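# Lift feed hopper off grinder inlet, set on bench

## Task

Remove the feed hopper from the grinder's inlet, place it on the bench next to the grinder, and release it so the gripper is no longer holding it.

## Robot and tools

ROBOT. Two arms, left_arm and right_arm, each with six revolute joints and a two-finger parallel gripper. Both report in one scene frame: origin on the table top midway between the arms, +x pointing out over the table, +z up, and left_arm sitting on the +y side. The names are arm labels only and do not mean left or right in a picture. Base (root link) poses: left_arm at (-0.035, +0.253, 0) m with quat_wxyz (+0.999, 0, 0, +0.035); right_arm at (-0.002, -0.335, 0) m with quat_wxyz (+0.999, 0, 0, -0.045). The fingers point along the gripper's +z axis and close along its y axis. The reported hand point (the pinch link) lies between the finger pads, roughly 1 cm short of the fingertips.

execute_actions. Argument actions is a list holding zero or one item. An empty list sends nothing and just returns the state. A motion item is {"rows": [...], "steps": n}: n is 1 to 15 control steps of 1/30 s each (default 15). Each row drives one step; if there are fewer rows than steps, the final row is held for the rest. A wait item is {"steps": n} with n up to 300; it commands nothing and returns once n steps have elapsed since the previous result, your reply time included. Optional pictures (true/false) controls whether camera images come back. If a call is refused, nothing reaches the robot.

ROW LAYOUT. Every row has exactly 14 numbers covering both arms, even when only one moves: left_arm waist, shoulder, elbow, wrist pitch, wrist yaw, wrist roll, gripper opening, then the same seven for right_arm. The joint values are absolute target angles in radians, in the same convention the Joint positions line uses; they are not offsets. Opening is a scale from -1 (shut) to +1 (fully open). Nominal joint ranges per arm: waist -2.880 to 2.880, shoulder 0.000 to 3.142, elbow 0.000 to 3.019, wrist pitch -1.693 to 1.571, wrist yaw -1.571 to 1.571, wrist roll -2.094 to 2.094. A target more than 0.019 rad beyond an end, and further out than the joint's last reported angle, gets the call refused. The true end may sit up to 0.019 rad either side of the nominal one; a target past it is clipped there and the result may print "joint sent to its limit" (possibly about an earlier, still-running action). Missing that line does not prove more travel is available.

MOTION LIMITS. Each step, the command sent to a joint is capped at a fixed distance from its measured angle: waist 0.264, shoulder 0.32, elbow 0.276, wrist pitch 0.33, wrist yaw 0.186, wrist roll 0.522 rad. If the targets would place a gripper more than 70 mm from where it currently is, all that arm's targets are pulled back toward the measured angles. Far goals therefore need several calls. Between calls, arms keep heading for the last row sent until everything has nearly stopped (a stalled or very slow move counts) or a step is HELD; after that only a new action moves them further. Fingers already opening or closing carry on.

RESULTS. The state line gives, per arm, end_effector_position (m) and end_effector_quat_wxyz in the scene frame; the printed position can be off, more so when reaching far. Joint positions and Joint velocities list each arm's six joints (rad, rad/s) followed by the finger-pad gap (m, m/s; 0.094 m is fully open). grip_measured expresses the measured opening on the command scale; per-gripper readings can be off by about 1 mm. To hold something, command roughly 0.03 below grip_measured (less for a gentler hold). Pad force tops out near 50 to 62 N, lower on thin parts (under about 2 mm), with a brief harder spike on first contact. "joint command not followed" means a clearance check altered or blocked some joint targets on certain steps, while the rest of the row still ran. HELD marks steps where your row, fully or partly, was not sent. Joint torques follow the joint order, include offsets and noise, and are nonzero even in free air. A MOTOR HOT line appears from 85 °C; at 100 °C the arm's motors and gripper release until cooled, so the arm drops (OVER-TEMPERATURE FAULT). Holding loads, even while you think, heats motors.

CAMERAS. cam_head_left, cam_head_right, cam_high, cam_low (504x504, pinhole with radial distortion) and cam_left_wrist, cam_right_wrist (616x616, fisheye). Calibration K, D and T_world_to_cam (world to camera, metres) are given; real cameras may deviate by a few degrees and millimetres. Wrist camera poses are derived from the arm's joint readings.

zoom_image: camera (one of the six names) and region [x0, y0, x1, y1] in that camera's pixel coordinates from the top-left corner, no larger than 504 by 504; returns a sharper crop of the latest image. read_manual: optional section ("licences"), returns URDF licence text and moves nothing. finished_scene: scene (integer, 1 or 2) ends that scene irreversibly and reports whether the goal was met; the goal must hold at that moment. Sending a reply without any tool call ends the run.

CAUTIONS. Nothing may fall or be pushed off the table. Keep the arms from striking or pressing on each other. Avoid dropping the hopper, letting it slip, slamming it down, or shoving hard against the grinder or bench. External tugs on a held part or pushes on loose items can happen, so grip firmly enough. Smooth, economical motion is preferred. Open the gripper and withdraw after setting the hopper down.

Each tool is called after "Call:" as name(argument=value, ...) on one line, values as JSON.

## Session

Call:
execute_actions(actions=[])

Scene clock: 0.00 s of 6320.00 s.
left_arm: end_effector_position=(+0.5401, +0.4036, +0.1356) grip_measured=+1.000 end_effector_quat_wxyz=(+0.191, -0.366, +0.906, -0.092) | right_arm: end_effector_position=(+0.0830, -0.1940, +0.1667) grip_measured=+1.000 end_effector_quat_wxyz=(+0.362, -0.484, +0.795, -0.057)
Joint positions: left_arm=[ 0.229  1.71   1.346 -0.805  0.149 -0.498  0.094] | right_arm=[ 1.906  0.437  0.472 -1.473  0.74   0.672  0.094]
Joint velocities: left_arm=[ 0.005 -0.024  0.002 -0.002 -0.066 -0.051  0.   ] | right_arm=[-0.005 -0.005 -0.002  0.002 -0.051  0.007  0.   ]
Joint torques (N m, as the arm reports them, + toward a larger angle): no reading
camera_calibration (this result's frames):
cam_left_wrist: T_world_to_cam=[[0.627338, -0.719703, 0.297448, -0.0852818], [-0.776239, -0.547276, 0.312956, 0.604014], [-0.062449, -0.42722, -0.901989, 0.452156], [0, 0, 0, 1]] pos_world=[0.550597, 0.462355, 0.244177]
cam_right_wrist: T_world_to_cam=[[0.718171, -0.536209, 0.443521, -0.239546], [-0.598226, -0.801327, -0.000112556, -0.10464], [0.355466, -0.265245, -0.896264, 0.190762], [0, 0, 0, 1]] pos_world=[0.041627, -0.161699, 0.277205]

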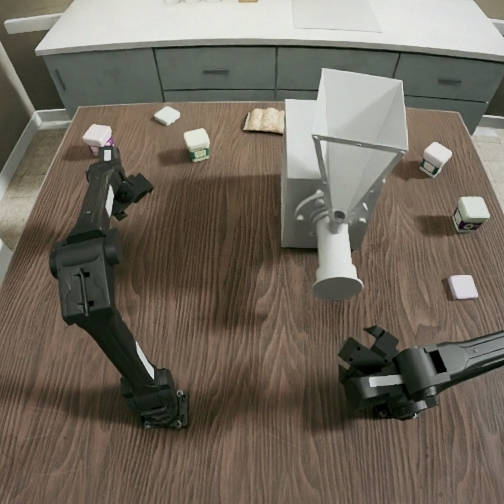

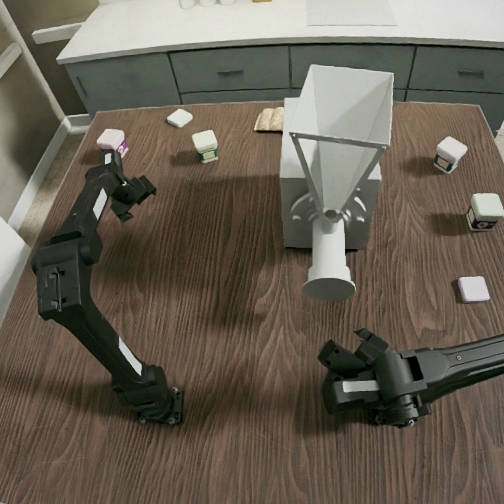

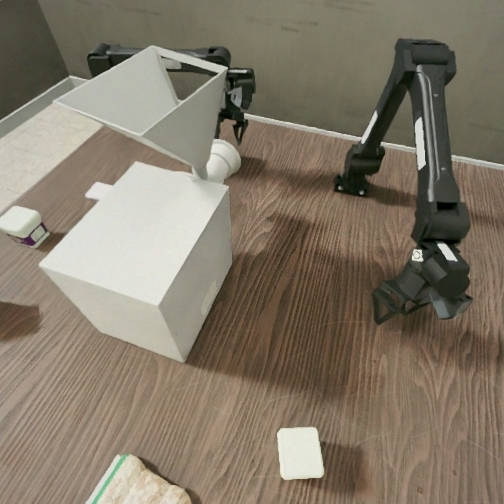

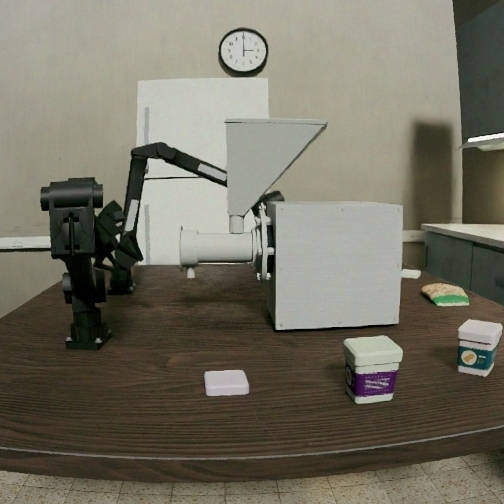

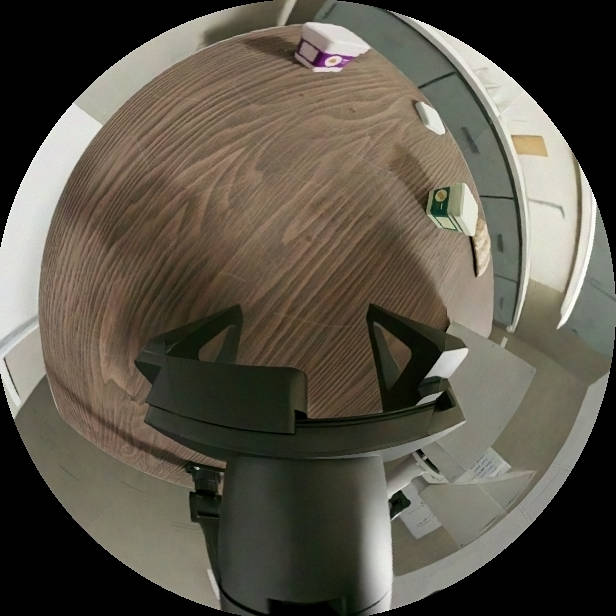

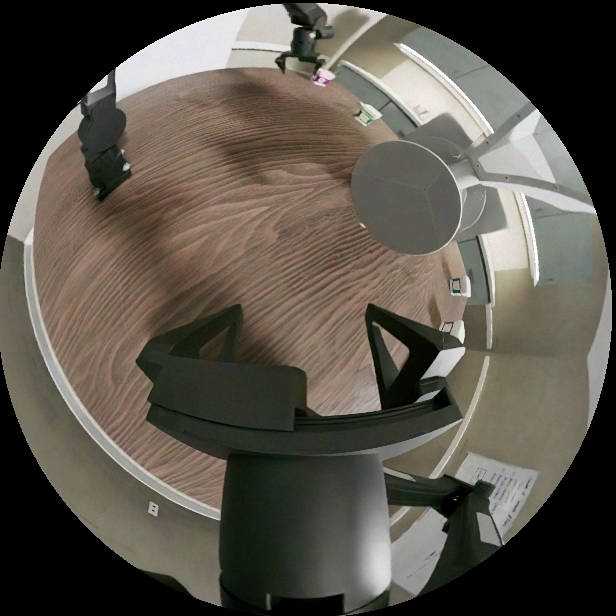

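Call:
zoom_image(camera="cam_head_left", region=[270, 50, 430, 310])

Call:
zoom_image(camera="cam_high", region=[30, 30, 270, 210])

Call:
zoom_image(camera="cam_low", region=[160, 100, 420, 340])

Call:
zoom_image(camera="cam_head_right", region=[260, 50, 420, 310])

Region (270, 50, 430, 310) of cam_head_left's 504x504 image, scaled by 1.938, with more detail than that image has; it fills the left 310 columns of this view, and the rest is white.

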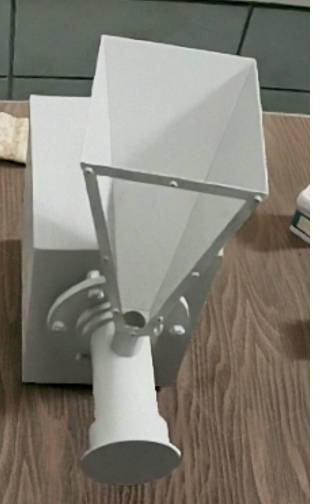

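Region (30, 30, 270, 210) of cam_high's 504x504 image, scaled by 2.100, with more detail than that image has; it fills the top 378 rows of this view, and the rest is white.

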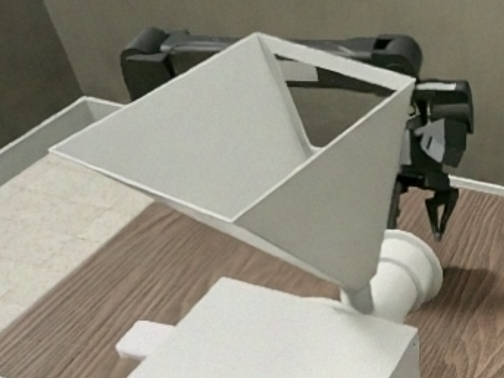

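Region (160, 100, 420, 340) of cam_low's 504x504 image, scaled by 1.938, with more detail than that image has; it fills the top 465 rows of this view, and the rest is white.

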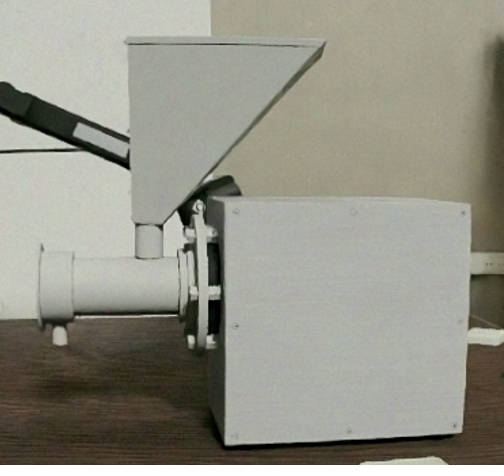

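Region (260, 50, 420, 310) of cam_head_right's 504x504 image, scaled by 1.938, with more detail than that image has; it fills the left 310 columns of this view, and the rest is white.

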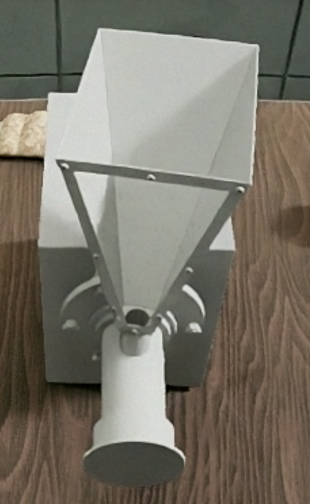

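Call:
execute_actions(actions=[{"rows":[[0.225,1.69,1.39,-0.82,0.14,-0.5,0.9,1.89,0.44,0.52,-1.473,0.72,0.67,0.9],[0.22,1.67,1.42,-0.84,0.13,-0.5,0.8,1.87,0.455,0.57,-1.474,0.70,0.665,0.8],[0.215,1.65,1.45,-0.86,0.125,-0.5,0.7,1.85,0.47,0.62,-1.475,0.68,0.66,0.7],[0.21,1.63,1.48,-0.88,0.12,-0.505,0.6,1.83,0.485,0.665,-1.476,0.66,0.655,0.6],[0.205,1.61,1.505,-0.9,0.115,-0.505,0.5,1.81,0.5,0.71,-1.477,0.645,0.65,0.5],[0.2,1.595,1.525,-0.915,0.11,-0.51,0.4,1.79,0.515,0.75,-1.478,0.63,0.645,0.4],[0.196,1.58,1.545,-0.93,0.105,-0.51,0.3,1.77,0.53,0.79,-1.479,0.615,0.64,0.3],[0.192,1.565,1.565,-0.945,0.1,-0.51,0.2,1.75,0.545,0.83,-1.48,0.6,0.635,0.2],[0.188,1.55,1.585,-0.96,0.095,-0.515,0.1,1.73,0.56,0.87,-1.481,0.585,0.63,0.1],[0.184,1.535,1.605,-0.975,0.09,-0.515,0,1.71,0.575,0.91,-1.482,0.57,0.625,0],[0.18,1.52,1.625,-0.99,0.085,-0.52,0,1.69,0.59,0.95,-1.483,0.555,0.62,0],[0.176,1.505,1.645,-1.005,0.08,-0.52,0,1.67,0.605,0.99,-1.484,0.54,0.615,0],[0.172,1.49,1.665,-1.02,0.075,-0.52,0,1.65,0.62,1.03,-1.485,0.525,0.61,0],[0.168,1.475,1.685,-1.035,0.07,-0.525,0,1.63,0.635,1.07,-1.486,0.51,0.605,0],[0.164,1.46,1.705,-1.05,0.065,-0.525,0,1.61,0.65,1.11,-1.487,0.495,0.6,0]],"steps":15}], pictures=false)

Call:
execute_actions(actions=[{"rows":[[0.16,1.445,1.725,-1.065,0.06,-0.53,0,1.58,0.665,1.15,-1.488,0.48,0.595,0],[0.155,1.43,1.745,-1.08,0.055,-0.53,0,1.55,0.68,1.19,-1.489,0.465,0.59,0],[0.15,1.415,1.765,-1.095,0.05,-0.53,0,1.52,0.695,1.23,-1.49,0.45,0.585,0],[0.145,1.4,1.785,-1.11,0.045,-0.535,0,1.49,0.71,1.27,-1.491,0.435,0.58,0],[0.14,1.385,1.805,-1.125,0.04,-0.535,0,1.46,0.725,1.31,-1.492,0.42,0.575,0],[0.135,1.37,1.825,-1.14,0.035,-0.54,0,1.43,0.74,1.35,-1.493,0.405,0.57,0],[0.13,1.355,1.845,-1.155,0.03,-0.54,0,1.4,0.755,1.39,-1.494,0.39,0.565,0],[0.125,1.34,1.865,-1.17,0.025,-0.54,0,1.37,0.77,1.43,-1.495,0.375,0.56,0],[0.12,1.325,1.885,-1.185,0.02,-0.545,0,1.34,0.785,1.47,-1.496,0.36,0.555,0],[0.115,1.31,1.905,-1.2,0.015,-0.545,0,1.31,0.8,1.51,-1.497,0.345,0.55,0],[0.11,1.295,1.925,-1.22,0.01,-0.55,0,1.28,0.815,1.55,-1.498,0.33,0.545,0],[0.1,1.28,1.94,-1.24,0.0,-0.55,0,1.24,0.83,1.59,-1.499,0.315,0.54,0],[0.09,1.265,1.955,-1.26,-0.01,-0.55,0,1.2,0.845,1.63,-1.5,0.3,0.535,0],[0.08,1.25,1.975,-1.28,-0.02,-0.55,0,1.16,0.86,1.67,-1.5,0.285,0.53,0],[0.07,1.235,1.99,-1.3,-0.03,-0.55,0,1.12,0.875,1.71,-1.5,0.27,0.525,0]],"steps":15}], pictures=false)

Call:
execute_actions(actions=[{"rows":[[0.05,1.235,1.99,-1.3,-0.04,-0.55,0,1.07,0.885,1.74,-1.5,0.255,0.52,0],[0.03,1.235,1.99,-1.3,-0.045,-0.55,0,1.02,0.89,1.74,-1.5,0.24,0.515,0],[0.01,1.235,1.99,-1.3,-0.05,-0.55,0,0.97,0.89,1.74,-1.5,0.225,0.51,0],[-0.01,1.235,1.99,-1.3,-0.055,-0.55,0,0.92,0.89,1.74,-1.5,0.21,0.505,0],[-0.03,1.235,1.99,-1.3,-0.06,-0.55,0,0.87,0.89,1.74,-1.5,0.195,0.5,0],[-0.055,1.235,1.99,-1.3,-0.065,-0.55,0,0.82,0.89,1.74,-1.5,0.18,0.495,0],[-0.08,1.235,1.99,-1.3,-0.07,-0.55,0,0.77,0.89,1.74,-1.5,0.165,0.49,0],[-0.105,1.235,1.99,-1.3,-0.075,-0.55,0,0.72,0.89,1.74,-1.5,0.15,0.485,0],[-0.13,1.235,1.99,-1.3,-0.08,-0.55,0,0.67,0.89,1.74,-1.5,0.135,0.48,0],[-0.155,1.235,1.99,-1.3,-0.085,-0.555,0,0.62,0.89,1.74,-1.5,0.12,0.475,0],[-0.18,1.235,1.99,-1.3,-0.09,-0.555,0,0.57,0.89,1.74,-1.5,0.105,0.47,0],[-0.21,1.235,1.99,-1.3,-0.095,-0.555,0,0.52,0.89,1.74,-1.5,0.09,0.47,0],[-0.24,1.235,1.99,-1.3,-0.1,-0.555,0,0.47,0.89,1.74,-1.5,0.075,0.47,0],[-0.27,1.235,1.99,-1.3,-0.105,-0.56,0,0.42,0.89,1.74,-1.5,0.06,0.47,0],[-0.3,1.235,1.99,-1.3,-0.11,-0.56,0,0.38,0.89,1.74,-1.5,0.045,0.47,0]],"steps":15}], pictures=false)

Scene clock: 120.50 s of 6320.00 s.
left_arm: end_effector_position=(+0.5401, +0.4073, +0.2442) grip_measured=+0.002 end_effector_quat_wxyz=(+0.239, -0.361, +0.899, -0.069) | right_arm: end_effector_position=(+0.0840, -0.1253, +0.3495) grip_measured=+0.003 end_effector_quat_wxyz=(+0.324, -0.370, +0.866, +0.092)
Joint positions: left_arm=[ 0.218  1.597  1.473 -0.951  0.089 -0.498  0.047] | right_arm=[ 1.656  0.617  1.001 -1.476  0.513  0.63   0.047]
Joint velocities: left_arm=[-0.063 -0.347  0.335 -0.33  -0.081  0.037 -0.001] | right_arm=[-0.62   0.444  1.209  0.002 -0.418 -0.139 -0.   ]
Joint torques (N m, as the arm reports them, + toward a larger angle): left_arm=[ -3.65 -15.65  16.04   0.78  -0.08  -0.06] | right_arm=[ 0.14  2.98 11.71  0.77  0.19 -0.11]
Steps of this call (steps 1 to 90: nothing new was sent; then 117.00 s passed at rest; steps 91 to 105: all 15 steps of this action). Readings (joint positions):
91: left_arm=[0.229 1.710 1.346 -0.806 0.147 -0.498] | right_arm=[1.906 0.437 0.472 -1.473 0.733 0.672]
92: left_arm=[0.229 1.709 1.348 -0.812 0.140 -0.498] | right_arm=[1.903 0.437 0.476 -1.473 0.717 0.672]
94: left_arm=[0.229 1.705 1.360 -0.837 0.130 -0.498] | right_arm=[1.882 0.449 0.509 -1.474 0.677 0.670]
98: left_arm=[0.228 1.677 1.394 -0.879 0.116 -0.498] | right_arm=[1.807 0.503 0.668 -1.474 0.621 0.661]
105: the state above

Scene clock: 121.00 s of 6320.00 s.
left_arm: end_effector_position=(+0.5011, +0.3787, +0.4195) grip_measured=+0.002 end_effector_quat_wxyz=(+0.331, -0.340, +0.879, -0.053) | right_arm: end_effector_position=(+0.1648, -0.1083, +0.5603) grip_measured=+0.003 end_effector_quat_wxyz=(+0.367, -0.193, +0.886, +0.210)
Joint positions: left_arm=[ 0.165  1.403  1.654 -1.138  0.015 -0.508  0.047] | right_arm=[ 1.202  0.844  1.599 -1.489  0.287  0.555  0.047]
Joint velocities: left_arm=[-0.181 -0.425  0.31  -0.466 -0.183  0.007 -0.001] | right_arm=[-1.197  0.454  1.155 -0.012 -0.388 -0.168 -0.001]
Joint torques (N m, as the arm reports them, + toward a larger angle): left_arm=[ -3.09 -12.62  16.13   0.99  -0.06  -0.07] | right_arm=[-1.01  0.85 10.63  1.52  0.01 -0.11]
Steps of this call (steps 1 to 15: all 15 steps of this action). Readings (joint positions):
1: left_arm=[0.216 1.585 1.485 -0.961 0.085 -0.499] | right_arm=[1.635 0.632 1.043 -1.476 0.498 0.625]
2: left_arm=[0.213 1.572 1.498 -0.972 0.081 -0.499] | right_arm=[1.611 0.647 1.083 -1.476 0.482 0.620]
4: left_arm=[0.208 1.548 1.524 -0.995 0.072 -0.500] | right_arm=[1.556 0.676 1.160 -1.478 0.452 0.610]
8: left_arm=[0.196 1.498 1.574 -1.041 0.055 -0.502] | right_arm=[1.433 0.737 1.316 -1.483 0.392 0.590]
15: the state above

Scene clock: 121.50 s of 6320.00 s.
left_arm: end_effector_position=(+0.4443, +0.2354, +0.5799) grip_measured=+0.002 end_effector_quat_wxyz=(+0.432, -0.224, +0.869, -0.089) | right_arm: end_effector_position=(+0.2688, -0.2397, +0.5976) grip_measured=+0.003 end_effector_quat_wxyz=(+0.411, +0.064, +0.896, +0.158)
Joint positions: left_arm=[-0.14   1.264  1.873 -1.268 -0.094 -0.528  0.047] | right_arm=[ 0.466  0.885  1.715 -1.49   0.063  0.488  0.047]
Joint velocities: left_arm=[-1.177 -0.142  0.359 -0.139 -0.227 -0.125 -0.001] | right_arm=[-1.421 -0.005  0.002 -0.007 -0.418 -0.095  0.001]
Joint torques (N m, as the arm reports them, + toward a larger angle): left_arm=[-2.69 -9.74 14.01  1.34 -0.06 -0.05] | right_arm=[ 1.32  0.79  9.48  1.46 -0.05 -0.11]
Steps of this call (steps 1 to 15: all 15 steps of this action). Readings (joint positions):
1: left_arm=[0.159 1.388 1.665 -1.153 0.007 -0.509] | right_arm=[1.160 0.859 1.639 -1.489 0.271 0.550]
2: left_arm=[0.152 1.375 1.677 -1.167 -0.001 -0.510] | right_arm=[1.115 0.872 1.673 -1.489 0.257 0.545]
4: left_arm=[0.132 1.350 1.704 -1.192 -0.017 -0.512] | right_arm=[1.018 0.882 1.711 -1.489 0.227 0.535]
8: left_arm=[0.070 1.310 1.768 -1.229 -0.046 -0.516] | right_arm=[0.815 0.883 1.715 -1.490 0.167 0.516]
15: the state above

Call:
execute_actions(actions=[{"rows":[[-0.33,1.24,1.992,-1.3,-0.115,-0.56,0,0.37,0.9,1.745,-1.5,0.04,0.468,0],[-0.36,1.245,1.994,-1.3,-0.12,-0.562,0,0.36,0.91,1.75,-1.501,0.035,0.466,0],[-0.39,1.25,1.996,-1.299,-0.125,-0.564,0,0.35,0.92,1.754,-1.502,0.03,0.464,0],[-0.42,1.255,1.998,-1.298,-0.13,-0.566,0,0.34,0.93,1.758,-1.503,0.025,0.462,0],[-0.45,1.26,2.0,-1.297,-0.135,-0.568,0,0.33,0.94,1.762,-1.504,0.02,0.46,0],[-0.48,1.265,2.002,-1.296,-0.14,-0.57,0,0.32,0.95,1.766,-1.505,0.015,0.46,0],[-0.51,1.27,2.004,-1.295,-0.145,-0.572,0,0.31,0.96,1.77,-1.506,0.01,0.46,0],[-0.54,1.275,2.006,-1.294,-0.15,-0.574,0,0.3,0.97,1.774,-1.507,0.005,0.46,0],[-0.57,1.28,2.008,-1.293,-0.155,-0.576,0,0.29,0.98,1.778,-1.508,0.0,0.46,0],[-0.6,1.285,2.01,-1.292,-0.16,-0.578,0,0.28,0.99,1.782,-1.509,0.0,0.46,0],[-0.63,1.29,2.012,-1.291,-0.165,-0.58,0,0.27,1.0,1.786,-1.51,0.0,0.46,0],[-0.66,1.295,2.014,-1.29,-0.17,-0.58,0,0.265,1.01,1.79,-1.511,0.0,0.46,0],[-0.685,1.3,2.016,-1.289,-0.175,-0.58,0,0.26,1.02,1.794,-1.512,0.0,0.46,0],[-0.71,1.305,2.018,-1.288,-0.18,-0.58,0,0.255,1.03,1.798,-1.512,0.0,0.46,0],[-0.73,1.31,2.02,-1.287,-0.185,-0.58,0,0.25,1.04,1.802,-1.512,0.0,0.46,0]],"steps":15}], pictures=false)

Call:
execute_actions(actions=[{"rows":[[-0.75,1.318,2.02,-1.286,-0.19,-0.58,0,0.25,1.048,1.805,-1.512,0.0,0.46,0],[-0.765,1.326,2.02,-1.285,-0.195,-0.58,0,0.25,1.056,1.808,-1.512,0.0,0.46,0],[-0.78,1.334,2.02,-1.284,-0.2,-0.58,0,0.25,1.064,1.811,-1.512,0.0,0.46,0],[-0.79,1.342,2.02,-1.283,-0.205,-0.58,0,0.25,1.072,1.814,-1.512,0.0,0.46,0],[-0.8,1.35,2.02,-1.282,-0.21,-0.58,0,0.25,1.08,1.817,-1.512,0.0,0.46,0],[-0.805,1.358,2.02,-1.281,-0.215,-0.58,0,0.25,1.088,1.82,-1.512,0.0,0.46,0],[-0.81,1.366,2.02,-1.28,-0.22,-0.58,0,0.25,1.096,1.823,-1.512,0.0,0.46,0],[-0.81,1.374,2.02,-1.279,-0.22,-0.58,0,0.25,1.104,1.826,-1.512,0.0,0.46,0],[-0.81,1.382,2.02,-1.278,-0.22,-0.58,0,0.25,1.112,1.829,-1.512,0.0,0.46,0],[-0.81,1.39,2.02,-1.277,-0.22,-0.58,0,0.25,1.12,1.832,-1.512,0.0,0.46,0],[-0.81,1.395,2.02,-1.276,-0.22,-0.58,0,0.25,1.125,1.832,-1.512,0.0,0.46,0]],"steps":15}], pictures=false)

Call:
execute_actions(actions=[{"steps":10}])

Scene clock: 138.37 s of 6320.00 s.
left_arm: end_effector_position=(+0.3774, -0.0021, +0.6041) grip_measured=+0.002 end_effector_quat_wxyz=(+0.418, -0.018, +0.889, -0.186) | right_arm: end_effector_position=(+0.3327, -0.2747, +0.5739) grip_measured=+0.003 end_effector_quat_wxyz=(+0.372, +0.134, +0.910, +0.123)
Joint positions: left_arm=[-0.685  1.301  1.961 -1.292 -0.176 -0.567  0.047] | right_arm=[ 0.271  1.014  1.75  -1.501  0.005  0.47   0.047]
Joint velocities: left_arm=[-0.757  0.2    0.022  0.002 -0.168 -0.022 -0.   ] | right_arm=[-0.161  0.347  0.066 -0.007  0.022  0.007  0.   ]
Joint torques (N m, as the arm reports them, + toward a larger angle): left_arm=[-1.81 -9.65 15.01  1.93 -0.3  -0.07] | right_arm=[-0.98 -1.26 11.44  1.01 -0.15 -0.09]
Steps of this call (steps 1 to 30: the robot went on to your last target; steps 31 to 90: nothing new was sent; then 13.37 s passed at rest; steps 91 to 105: all 15 steps of this action). Readings (joint positions):
91: left_arm=[-0.313 1.232 1.947 -1.292 -0.109 -0.551] | right_arm=[0.380 0.886 1.715 -1.490 0.047 0.479]
92: left_arm=[-0.316 1.232 1.947 -1.292 -0.115 -0.551] | right_arm=[0.379 0.886 1.715 -1.490 0.043 0.479]
94: left_arm=[-0.339 1.234 1.948 -1.292 -0.127 -0.553] | right_arm=[0.371 0.892 1.717 -1.492 0.033 0.477]
98: left_arm=[-0.460 1.252 1.955 -1.292 -0.144 -0.559] | right_arm=[0.332 0.927 1.733 -1.496 0.014 0.472]
105: the state above

Scene clock: 138.87 s of 6320.00 s.
left_arm: end_effector_position=(+0.3799, -0.0729, +0.5617) grip_measured=+0.002 end_effector_quat_wxyz=(+0.385, +0.030, +0.906, -0.170) | right_arm: end_effector_position=(+0.3747, -0.2705, +0.5557) grip_measured=+0.003 end_effector_quat_wxyz=(+0.343, +0.139, +0.922, +0.112)
Joint positions: left_arm=[-0.805  1.398  1.968 -1.292 -0.217 -0.57   0.047] | right_arm=[ 0.262  1.117  1.786 -1.502  0.005  0.47   0.047]
Joint velocities: left_arm=[ 0.005  0.122  0.017 -0.002  0.007  0.007 -0.001] | right_arm=[-0.005  0.063 -0.012 -0.007  0.037  0.037 -0.   ]
Joint torques (N m, as the arm reports them, + toward a larger angle): left_arm=[ -1.98 -11.66  14.67   2.25  -0.26  -0.06] | right_arm=[-0.81 -3.58 11.56  1.34 -0.11 -0.14]
Steps of this call (steps 1 to 15: all 15 steps of this action). Readings (joint positions):
1: left_arm=[-0.709 1.308 1.961 -1.292 -0.181 -0.568] | right_arm=[0.266 1.025 1.752 -1.502 0.005 0.470]
2: left_arm=[-0.730 1.314 1.962 -1.292 -0.186 -0.568] | right_arm=[0.263 1.036 1.754 -1.502 0.005 0.470]
4: left_arm=[-0.765 1.326 1.964 -1.292 -0.196 -0.569] | right_arm=[0.262 1.055 1.759 -1.502 0.005 0.470]
8: left_arm=[-0.802 1.352 1.967 -1.292 -0.213 -0.569] | right_arm=[0.262 1.084 1.770 -1.502 0.005 0.470]
15: the state above

Scene clock: 139.20 s of 6320.00 s.
left_arm: end_effector_position=(+0.3820, -0.0748, +0.5584) grip_measured=+0.002 end_effector_quat_wxyz=(+0.383, +0.031, +0.908, -0.169) | right_arm: end_effector_position=(+0.3754, -0.2704, +0.5553) grip_measured=+0.003 end_effector_quat_wxyz=(+0.342, +0.139, +0.923, +0.111)
Joint positions: left_arm=[-0.805  1.404  1.968 -1.292 -0.217 -0.57   0.047] | right_arm=[ 0.262  1.119  1.787 -1.502  0.005  0.469  0.047]
Joint velocities: left_arm=[-0.005 -0.024 -0.017 -0.012  0.007  0.007 -0.001] | right_arm=[-0.005 -0.015 -0.002 -0.007  0.051  0.007  0.001]
Joint torques (N m, as the arm reports them, + toward a larger angle): left_arm=[ -2.13 -11.27  14.56   2.25  -0.25  -0.06] | right_arm=[-0.48 -3.4  11.38  1.27 -0.14 -0.09]
Steps of this call (steps 1 to 10: the robot went on to your last target). Readings (joint positions):
1: left_arm=[-0.805 1.401 1.968 -1.292 -0.217 -0.570] | right_arm=[0.262 1.118 1.786 -1.502 0.005 0.469]
2: left_arm=[-0.805 1.404 1.968 -1.292 -0.217 -0.570] | right_arm=[0.262 1.119 1.786 -1.502 0.005 0.469]
4: left_arm=[-0.805 1.405 1.968 -1.292 -0.217 -0.570] | right_arm=[0.262 1.119 1.786 -1.502 0.005 0.469]
8: left_arm=[-0.805 1.404 1.968 -1.292 -0.217 -0.570] | right_arm=[0.262 1.119 1.787 -1.502 0.005 0.469]
10: the state above
camera_calibration (this result's frames):
cam_left_wrist: T_world_to_cam=[[-0.182611, -0.944474, 0.273171, -0.150079], [-0.973372, 0.134514, -0.185613, 0.491872], [0.138561, -0.299792, -0.943889, 0.575372], [0, 0, 0, 1]] pos_world=[0.371644, -0.035417, 0.675382]
cam_right_wrist: T_world_to_cam=[[-0.194556, -0.934339, -0.298595, -0.015801], [-0.974467, 0.218893, -0.0500063, 0.453885], [0.112083, 0.281242, -0.953069, 0.68546], [0, 0, 0, 1]] pos_world=[0.362393, -0.306896, 0.67127]

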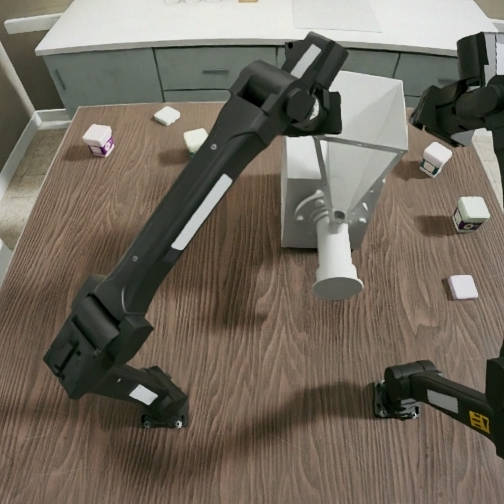

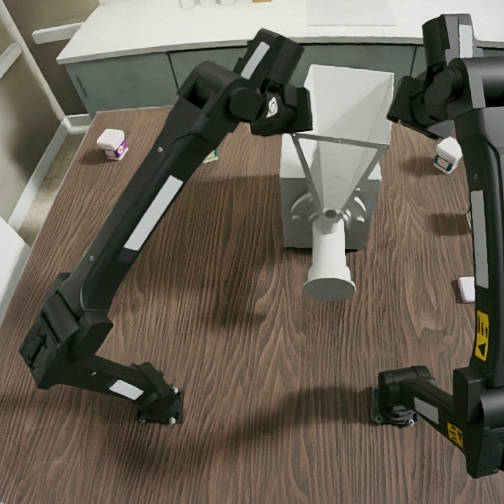

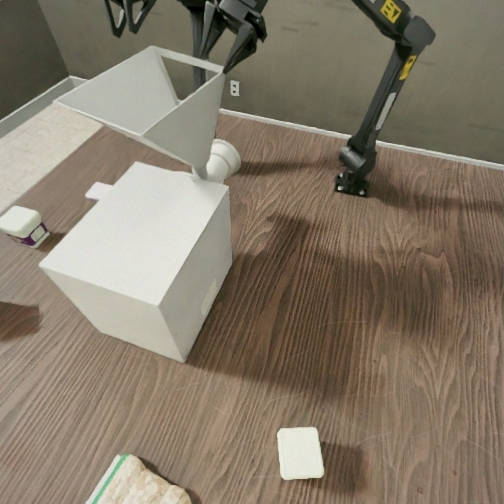

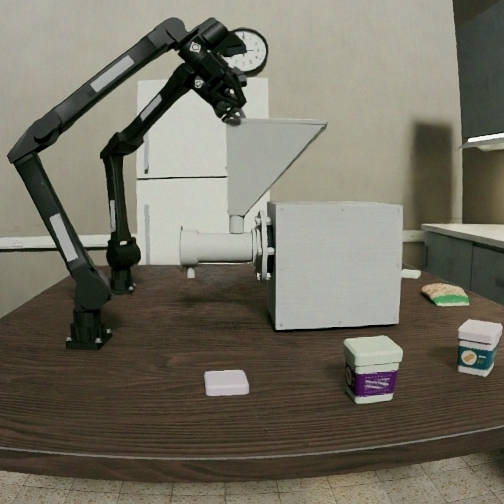

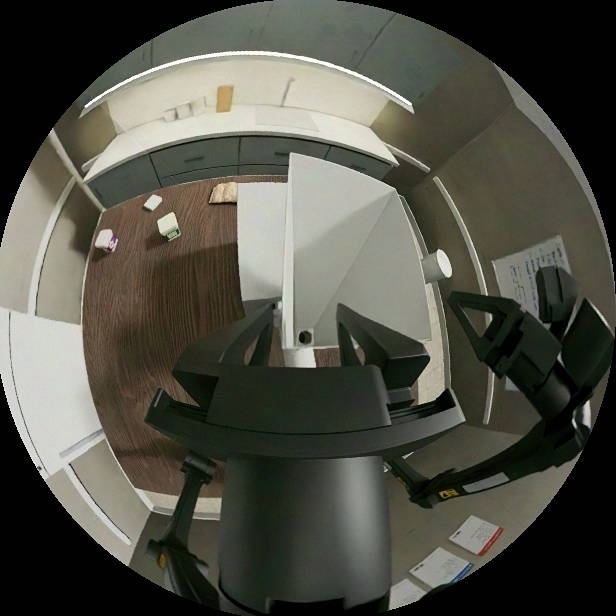

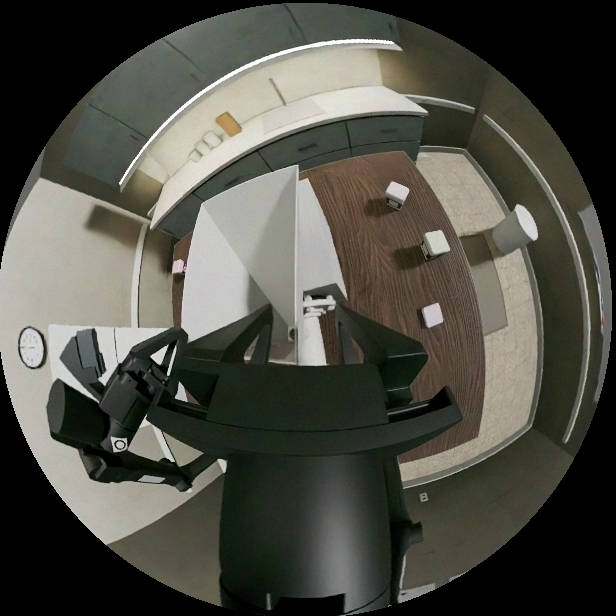

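Call:
zoom_image(camera="cam_left_wrist", region=[220, 140, 400, 380])

Call:
zoom_image(camera="cam_right_wrist", region=[220, 140, 400, 380])

Region (220, 140, 400, 380) of cam_left_wrist's 616x616 image, scaled by 2.100, with more detail than that image has; it fills the left 378 columns of this view, and the rest is white.

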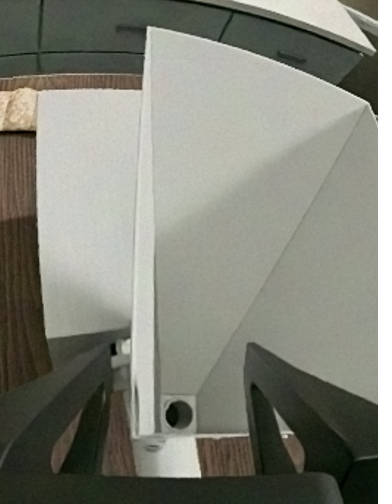

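Region (220, 140, 400, 380) of cam_right_wrist's 616x616 image, scaled by 2.100, with more detail than that image has; it fills the left 378 columns of this view, and the rest is white.

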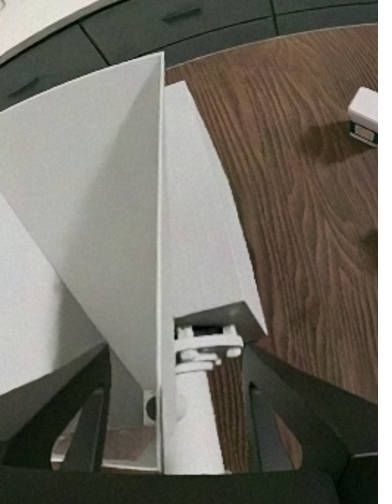

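Call:
execute_actions(actions=[{"rows":[[-0.8,1.395,2.014,-1.275,-0.212,-0.572,0,0.257,1.125,1.828,-1.506,0.006,0.466,0],[-0.79,1.395,2.008,-1.274,-0.204,-0.564,0,0.264,1.125,1.823,-1.5,0.012,0.472,0],[-0.782,1.395,2.002,-1.273,-0.197,-0.556,0,0.271,1.125,1.818,-1.495,0.018,0.478,0],[-0.774,1.395,1.997,-1.272,-0.19,-0.549,0,0.278,1.125,1.814,-1.49,0.023,0.484,0],[-0.766,1.395,1.992,-1.27,-0.183,-0.542,0,0.285,1.125,1.81,-1.485,0.027,0.49,0],[-0.76,1.395,1.988,-1.269,-0.178,-0.537,0,0.29,1.126,1.807,-1.482,0.03,0.495,0],[-0.755,1.395,1.985,-1.268,-0.175,-0.535,0,0.292,1.127,1.805,-1.48,0.03,0.495,0],[-0.755,1.395,1.985,-1.268,-0.175,-0.535,0,0.292,1.127,1.805,-1.48,0.03,0.495,0],[-0.755,1.395,1.985,-1.268,-0.175,-0.535,0,0.292,1.127,1.805,-1.48,0.03,0.495,0],[-0.754,1.397,1.982,-1.263,-0.174,-0.534,0,0.292,1.129,1.8,-1.474,0.03,0.495,0],[-0.753,1.398,1.979,-1.257,-0.173,-0.533,0,0.292,1.13,1.795,-1.468,0.03,0.495,0],[-0.752,1.4,1.976,-1.251,-0.172,-0.532,0,0.292,1.132,1.79,-1.462,0.03,0.495,0],[-0.751,1.402,1.973,-1.245,-0.171,-0.531,0,0.292,1.133,1.785,-1.456,0.03,0.495,0],[-0.75,1.403,1.97,-1.24,-0.17,-0.53,0,0.292,1.135,1.78,-1.45,0.03,0.495,0],[-0.749,1.405,1.967,-1.234,-0.169,-0.529,0,0.292,1.137,1.774,-1.444,0.03,0.495,0]],"steps":15}], pictures=false)

Call:
execute_actions(actions=[{"rows":[[-0.747,1.407,1.963,-1.227,-0.168,-0.528,0,0.292,1.139,1.768,-1.437,0.03,0.495,0],[-0.746,1.409,1.96,-1.221,-0.167,-0.527,0,0.292,1.141,1.762,-1.43,0.03,0.495,0],[-0.744,1.411,1.956,-1.214,-0.166,-0.526,0,0.292,1.143,1.756,-1.423,0.03,0.495,0],[-0.743,1.413,1.953,-1.208,-0.165,-0.525,0,0.292,1.145,1.75,-1.416,0.03,0.495,0],[-0.741,1.415,1.949,-1.201,-0.164,-0.524,0,0.292,1.147,1.744,-1.409,0.03,0.495,0],[-0.74,1.417,1.946,-1.195,-0.163,-0.523,0,0.292,1.149,1.738,-1.402,0.03,0.495,0],[-0.738,1.419,1.942,-1.188,-0.162,-0.522,0,0.292,1.151,1.732,-1.395,0.03,0.495,0],[-0.737,1.421,1.939,-1.182,-0.161,-0.521,0,0.292,1.153,1.726,-1.388,0.03,0.495,0],[-0.735,1.423,1.935,-1.175,-0.16,-0.52,0,0.292,1.155,1.72,-1.381,0.03,0.495,0],[-0.734,1.425,1.932,-1.169,-0.159,-0.519,0,0.292,1.157,1.714,-1.374,0.03,0.495,0],[-0.732,1.427,1.928,-1.162,-0.158,-0.518,0,0.292,1.159,1.708,-1.367,0.03,0.495,0],[-0.731,1.429,1.925,-1.156,-0.157,-0.517,0,0.292,1.161,1.702,-1.36,0.03,0.495,0],[-0.729,1.431,1.921,-1.149,-0.156,-0.516,0,0.292,1.163,1.695,-1.353,0.03,0.495,0],[-0.728,1.433,1.918,-1.143,-0.155,-0.515,0,0.292,1.164,1.689,-1.346,0.03,0.495,0],[-0.727,1.435,1.915,-1.136,-0.155,-0.515,0,0.292,1.165,1.683,-1.34,0.03,0.495,0]],"steps":15}], pictures=false)

Call:
execute_actions(actions=[{"steps":12}])

Scene clock: 175.77 s of 6320.00 s.
left_arm: end_effector_position=(+0.3960, -0.0647, +0.5625) grip_measured=+0.002 end_effector_quat_wxyz=(+0.388, +0.029, +0.904, -0.179) | right_arm: end_effector_position=(+0.3806, -0.2657, +0.5599) grip_measured=+0.003 end_effector_quat_wxyz=(+0.357, +0.140, +0.917, +0.113)
Joint positions: left_arm=[-0.76   1.404  1.968 -1.264 -0.173 -0.544  0.047] | right_arm=[ 0.28   1.119  1.786 -1.471  0.025  0.484  0.047]
Joint velocities: left_arm=[ 0.015 -0.005  0.007  0.168  0.066 -0.022 -0.   ] | right_arm=[ 0.024 -0.005 -0.032  0.208  0.022  0.037 -0.001]
Joint torques (N m, as the arm reports them, + toward a larger angle): left_arm=[ -0.63 -11.43   9.8    2.49   0.02   0.13] | right_arm=[ 1.46 -3.84  7.37  2.07  0.31  0.06]
Steps of this call (steps 1 to 15: the robot went on to your last target; steps 16 to 90: nothing new was sent; then 33.07 s passed at rest; steps 91 to 105: all 15 steps of this action). Readings (joint positions):
91: left_arm=[-0.805 1.404 1.968 -1.292 -0.216 -0.570] | right_arm=[0.262 1.119 1.787 -1.502 0.005 0.469]
92: left_arm=[-0.805 1.404 1.968 -1.292 -0.212 -0.570] | right_arm=[0.262 1.119 1.787 -1.502 0.006 0.469]
94: left_arm=[-0.803 1.404 1.968 -1.292 -0.198 -0.568] | right_arm=[0.262 1.119 1.787 -1.502 0.014 0.470]
98: left_arm=[-0.781 1.404 1.968 -1.288 -0.179 -0.555] | right_arm=[0.273 1.119 1.787 -1.497 0.025 0.479]
105: the state above

Scene clock: 176.27 s of 6320.00 s.
left_arm: end_effector_position=(+0.4189, -0.0744, +0.5467) grip_measured=+0.002 end_effector_quat_wxyz=(+0.398, +0.030, +0.897, -0.187) | right_arm: end_effector_position=(+0.4145, -0.2593, +0.5223) grip_measured=+0.003 end_effector_quat_wxyz=(+0.349, +0.141, +0.920, +0.110)
Joint positions: left_arm=[-0.743  1.422  1.921 -1.169 -0.158 -0.528  0.047] | right_arm=[ 0.28   1.15   1.696 -1.368  0.026  0.485  0.047]
Joint velocities: left_arm=[ 0.054  0.083 -0.1    0.188  0.007 -0.022  0.001] | right_arm=[-0.005  0.063 -0.203  0.183 -0.022  0.007  0.   ]
Joint torques (N m, as the arm reports them, + toward a larger angle): left_arm=[ -0.4  -11.23  10.19   2.51   0.05   0.15] | right_arm=[ 1.79 -4.94  8.86  2.06  0.19  0.08]
Steps of this call (steps 1 to 15: all 15 steps of this action). Readings (joint positions):
1: left_arm=[-0.760 1.404 1.968 -1.259 -0.172 -0.543] | right_arm=[0.280 1.119 1.784 -1.464 0.025 0.484]
2: left_arm=[-0.760 1.404 1.966 -1.252 -0.171 -0.542] | right_arm=[0.280 1.119 1.780 -1.457 0.025 0.485]
4: left_arm=[-0.759 1.404 1.961 -1.239 -0.169 -0.539] | right_arm=[0.280 1.120 1.769 -1.444 0.026 0.485]
8: left_arm=[-0.755 1.406 1.947 -1.214 -0.165 -0.535] | right_arm=[0.280 1.128 1.743 -1.417 0.026 0.485]
15: the state above

Scene clock: 176.67 s of 6320.00 s.
left_arm: end_effector_position=(+0.4265, -0.0781, +0.5361) grip_measured=+0.002 end_effector_quat_wxyz=(+0.395, +0.031, +0.900, -0.183) | right_arm: end_effector_position=(+0.4203, -0.2581, +0.5140) grip_measured=+0.003 end_effector_quat_wxyz=(+0.345, +0.142, +0.922, +0.109)
Joint positions: left_arm=[-0.739  1.437  1.912 -1.156 -0.158 -0.525  0.047] | right_arm=[ 0.28   1.159  1.682 -1.355  0.026  0.485  0.047]
Joint velocities: left_arm=[-0.015 -0.005  0.007  0.012 -0.007  0.007  0.   ] | right_arm=[-0.005  0.005  0.002  0.012  0.037  0.037 -0.001]
Joint torques (N m, as the arm reports them, + toward a larger angle): left_arm=[ -0.55 -11.83  10.63   2.58   0.03   0.1 ] | right_arm=[ 1.52 -5.21  9.01  2.05  0.16  0.09]
Steps of this call (steps 1 to 12: the robot went on to your last target). Readings (joint positions):
1: left_arm=[-0.741 1.425 1.918 -1.164 -0.158 -0.528] | right_arm=[0.280 1.152 1.691 -1.363 0.026 0.485]
2: left_arm=[-0.740 1.428 1.916 -1.161 -0.158 -0.527] | right_arm=[0.280 1.155 1.687 -1.360 0.026 0.485]
4: left_arm=[-0.739 1.433 1.914 -1.158 -0.158 -0.526] | right_arm=[0.280 1.158 1.683 -1.357 0.026 0.485]
8: left_arm=[-0.739 1.437 1.912 -1.157 -0.158 -0.525] | right_arm=[0.280 1.159 1.682 -1.355 0.026 0.485]
12: the state above
camera_calibration (this result's frames):
cam_left_wrist: T_world_to_cam=[[-0.197717, -0.934913, 0.294696, -0.143333], [-0.966904, 0.136546, -0.215526, 0.544929], [0.161259, -0.327556, -0.930969, 0.528405], [0, 0, 0, 1]] pos_world=[0.413345, -0.0353296, 0.651614]
cam_right_wrist: T_world_to_cam=[[-0.200249, -0.934133, -0.295459, -0.00710023], [-0.972655, 0.22576, -0.0545492, 0.49624], [0.117659, 0.276456, -0.953797, 0.634398], [0, 0, 0, 1]] pos_world=[0.406606, -0.294047, 0.630059]

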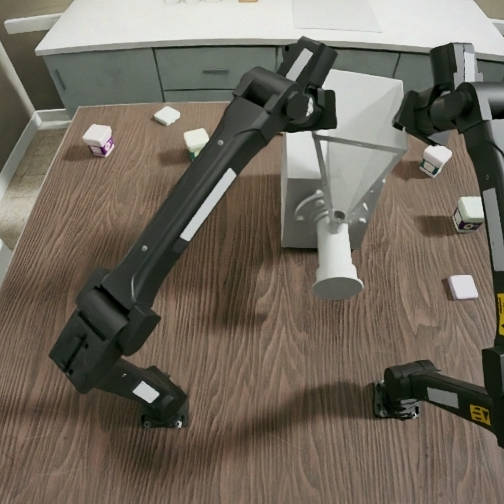

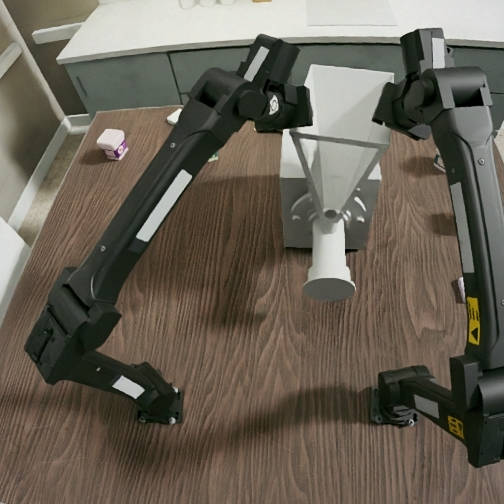

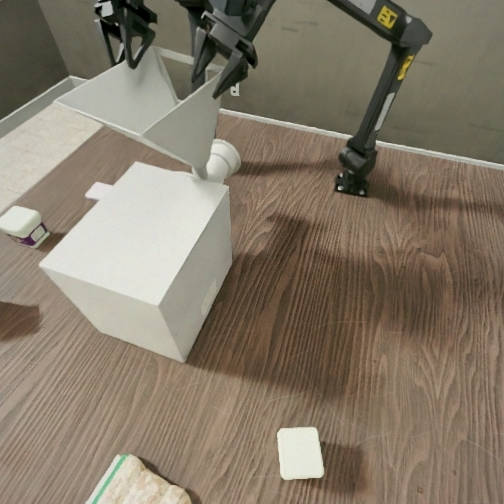

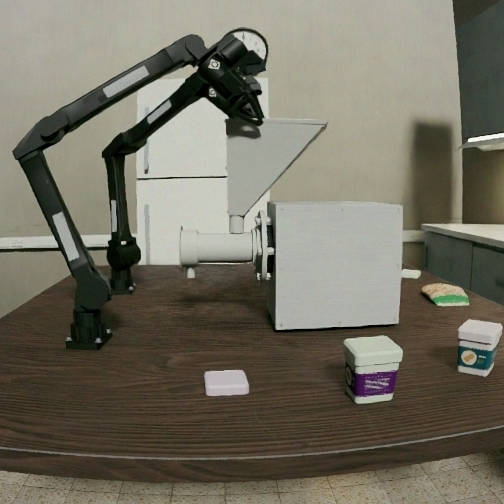

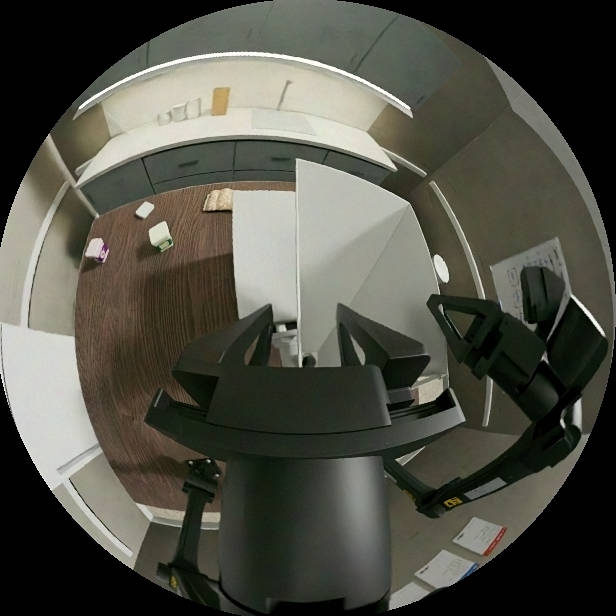

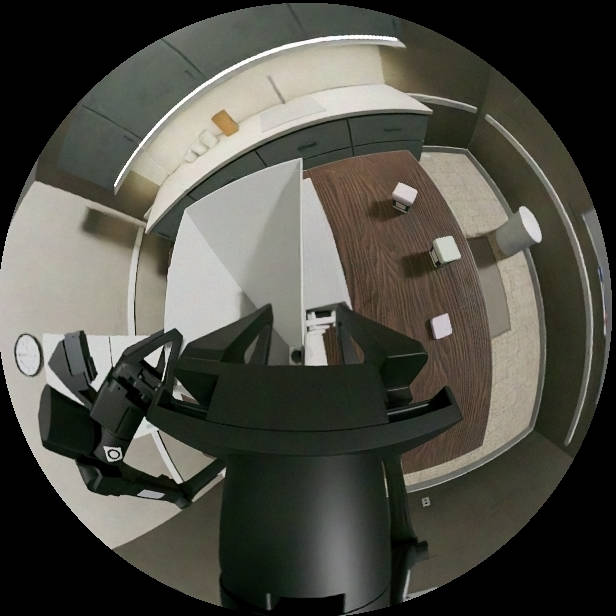

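Call:
zoom_image(camera="cam_low", region=[190, 50, 340, 170])

Call:
zoom_image(camera="cam_high", region=[70, 0, 280, 140])

Call:
zoom_image(camera="cam_left_wrist", region=[220, 140, 400, 380])

Call:
zoom_image(camera="cam_right_wrist", region=[220, 140, 400, 380])

Region (190, 50, 340, 170) of cam_low's 504x504 image, scaled by 3.360, with more detail than that image has; it fills the top 403 rows of this view, and the rest is white.

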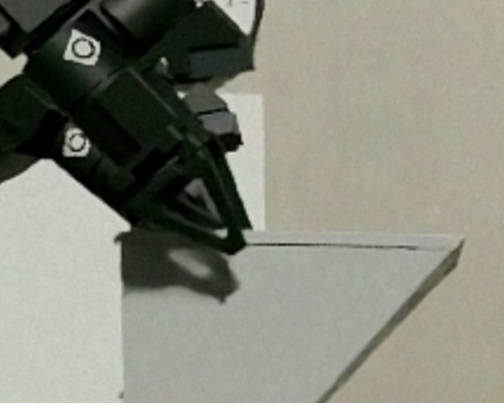

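Region (70, 0, 280, 140) of cam_high's 504x504 image, scaled by 2.400, with more detail than that image has.

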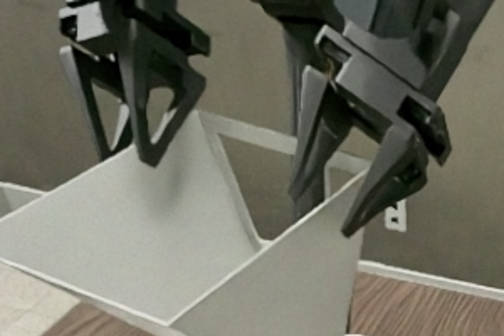

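Region (220, 140, 400, 380) of cam_left_wrist's 616x616 image, scaled by 2.100, with more detail than that image has; it fills the left 378 columns of this view, and the rest is white.

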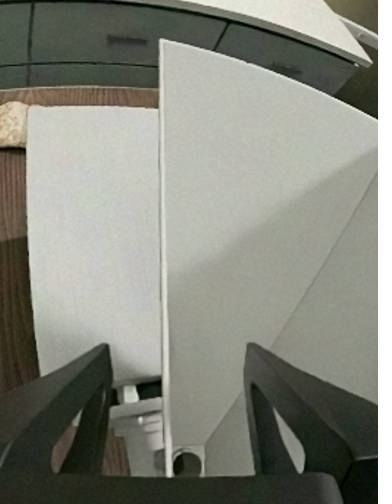

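Region (220, 140, 400, 380) of cam_right_wrist's 616x616 image, scaled by 2.100, with more detail than that image has; it fills the left 378 columns of this view, and the rest is white.

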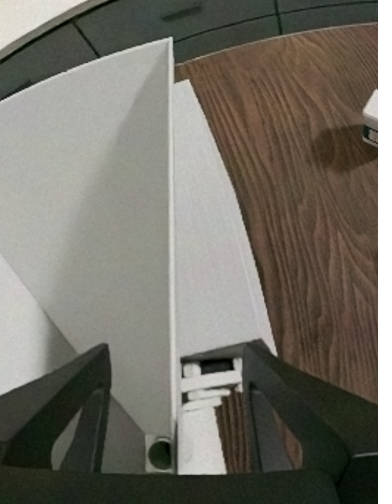

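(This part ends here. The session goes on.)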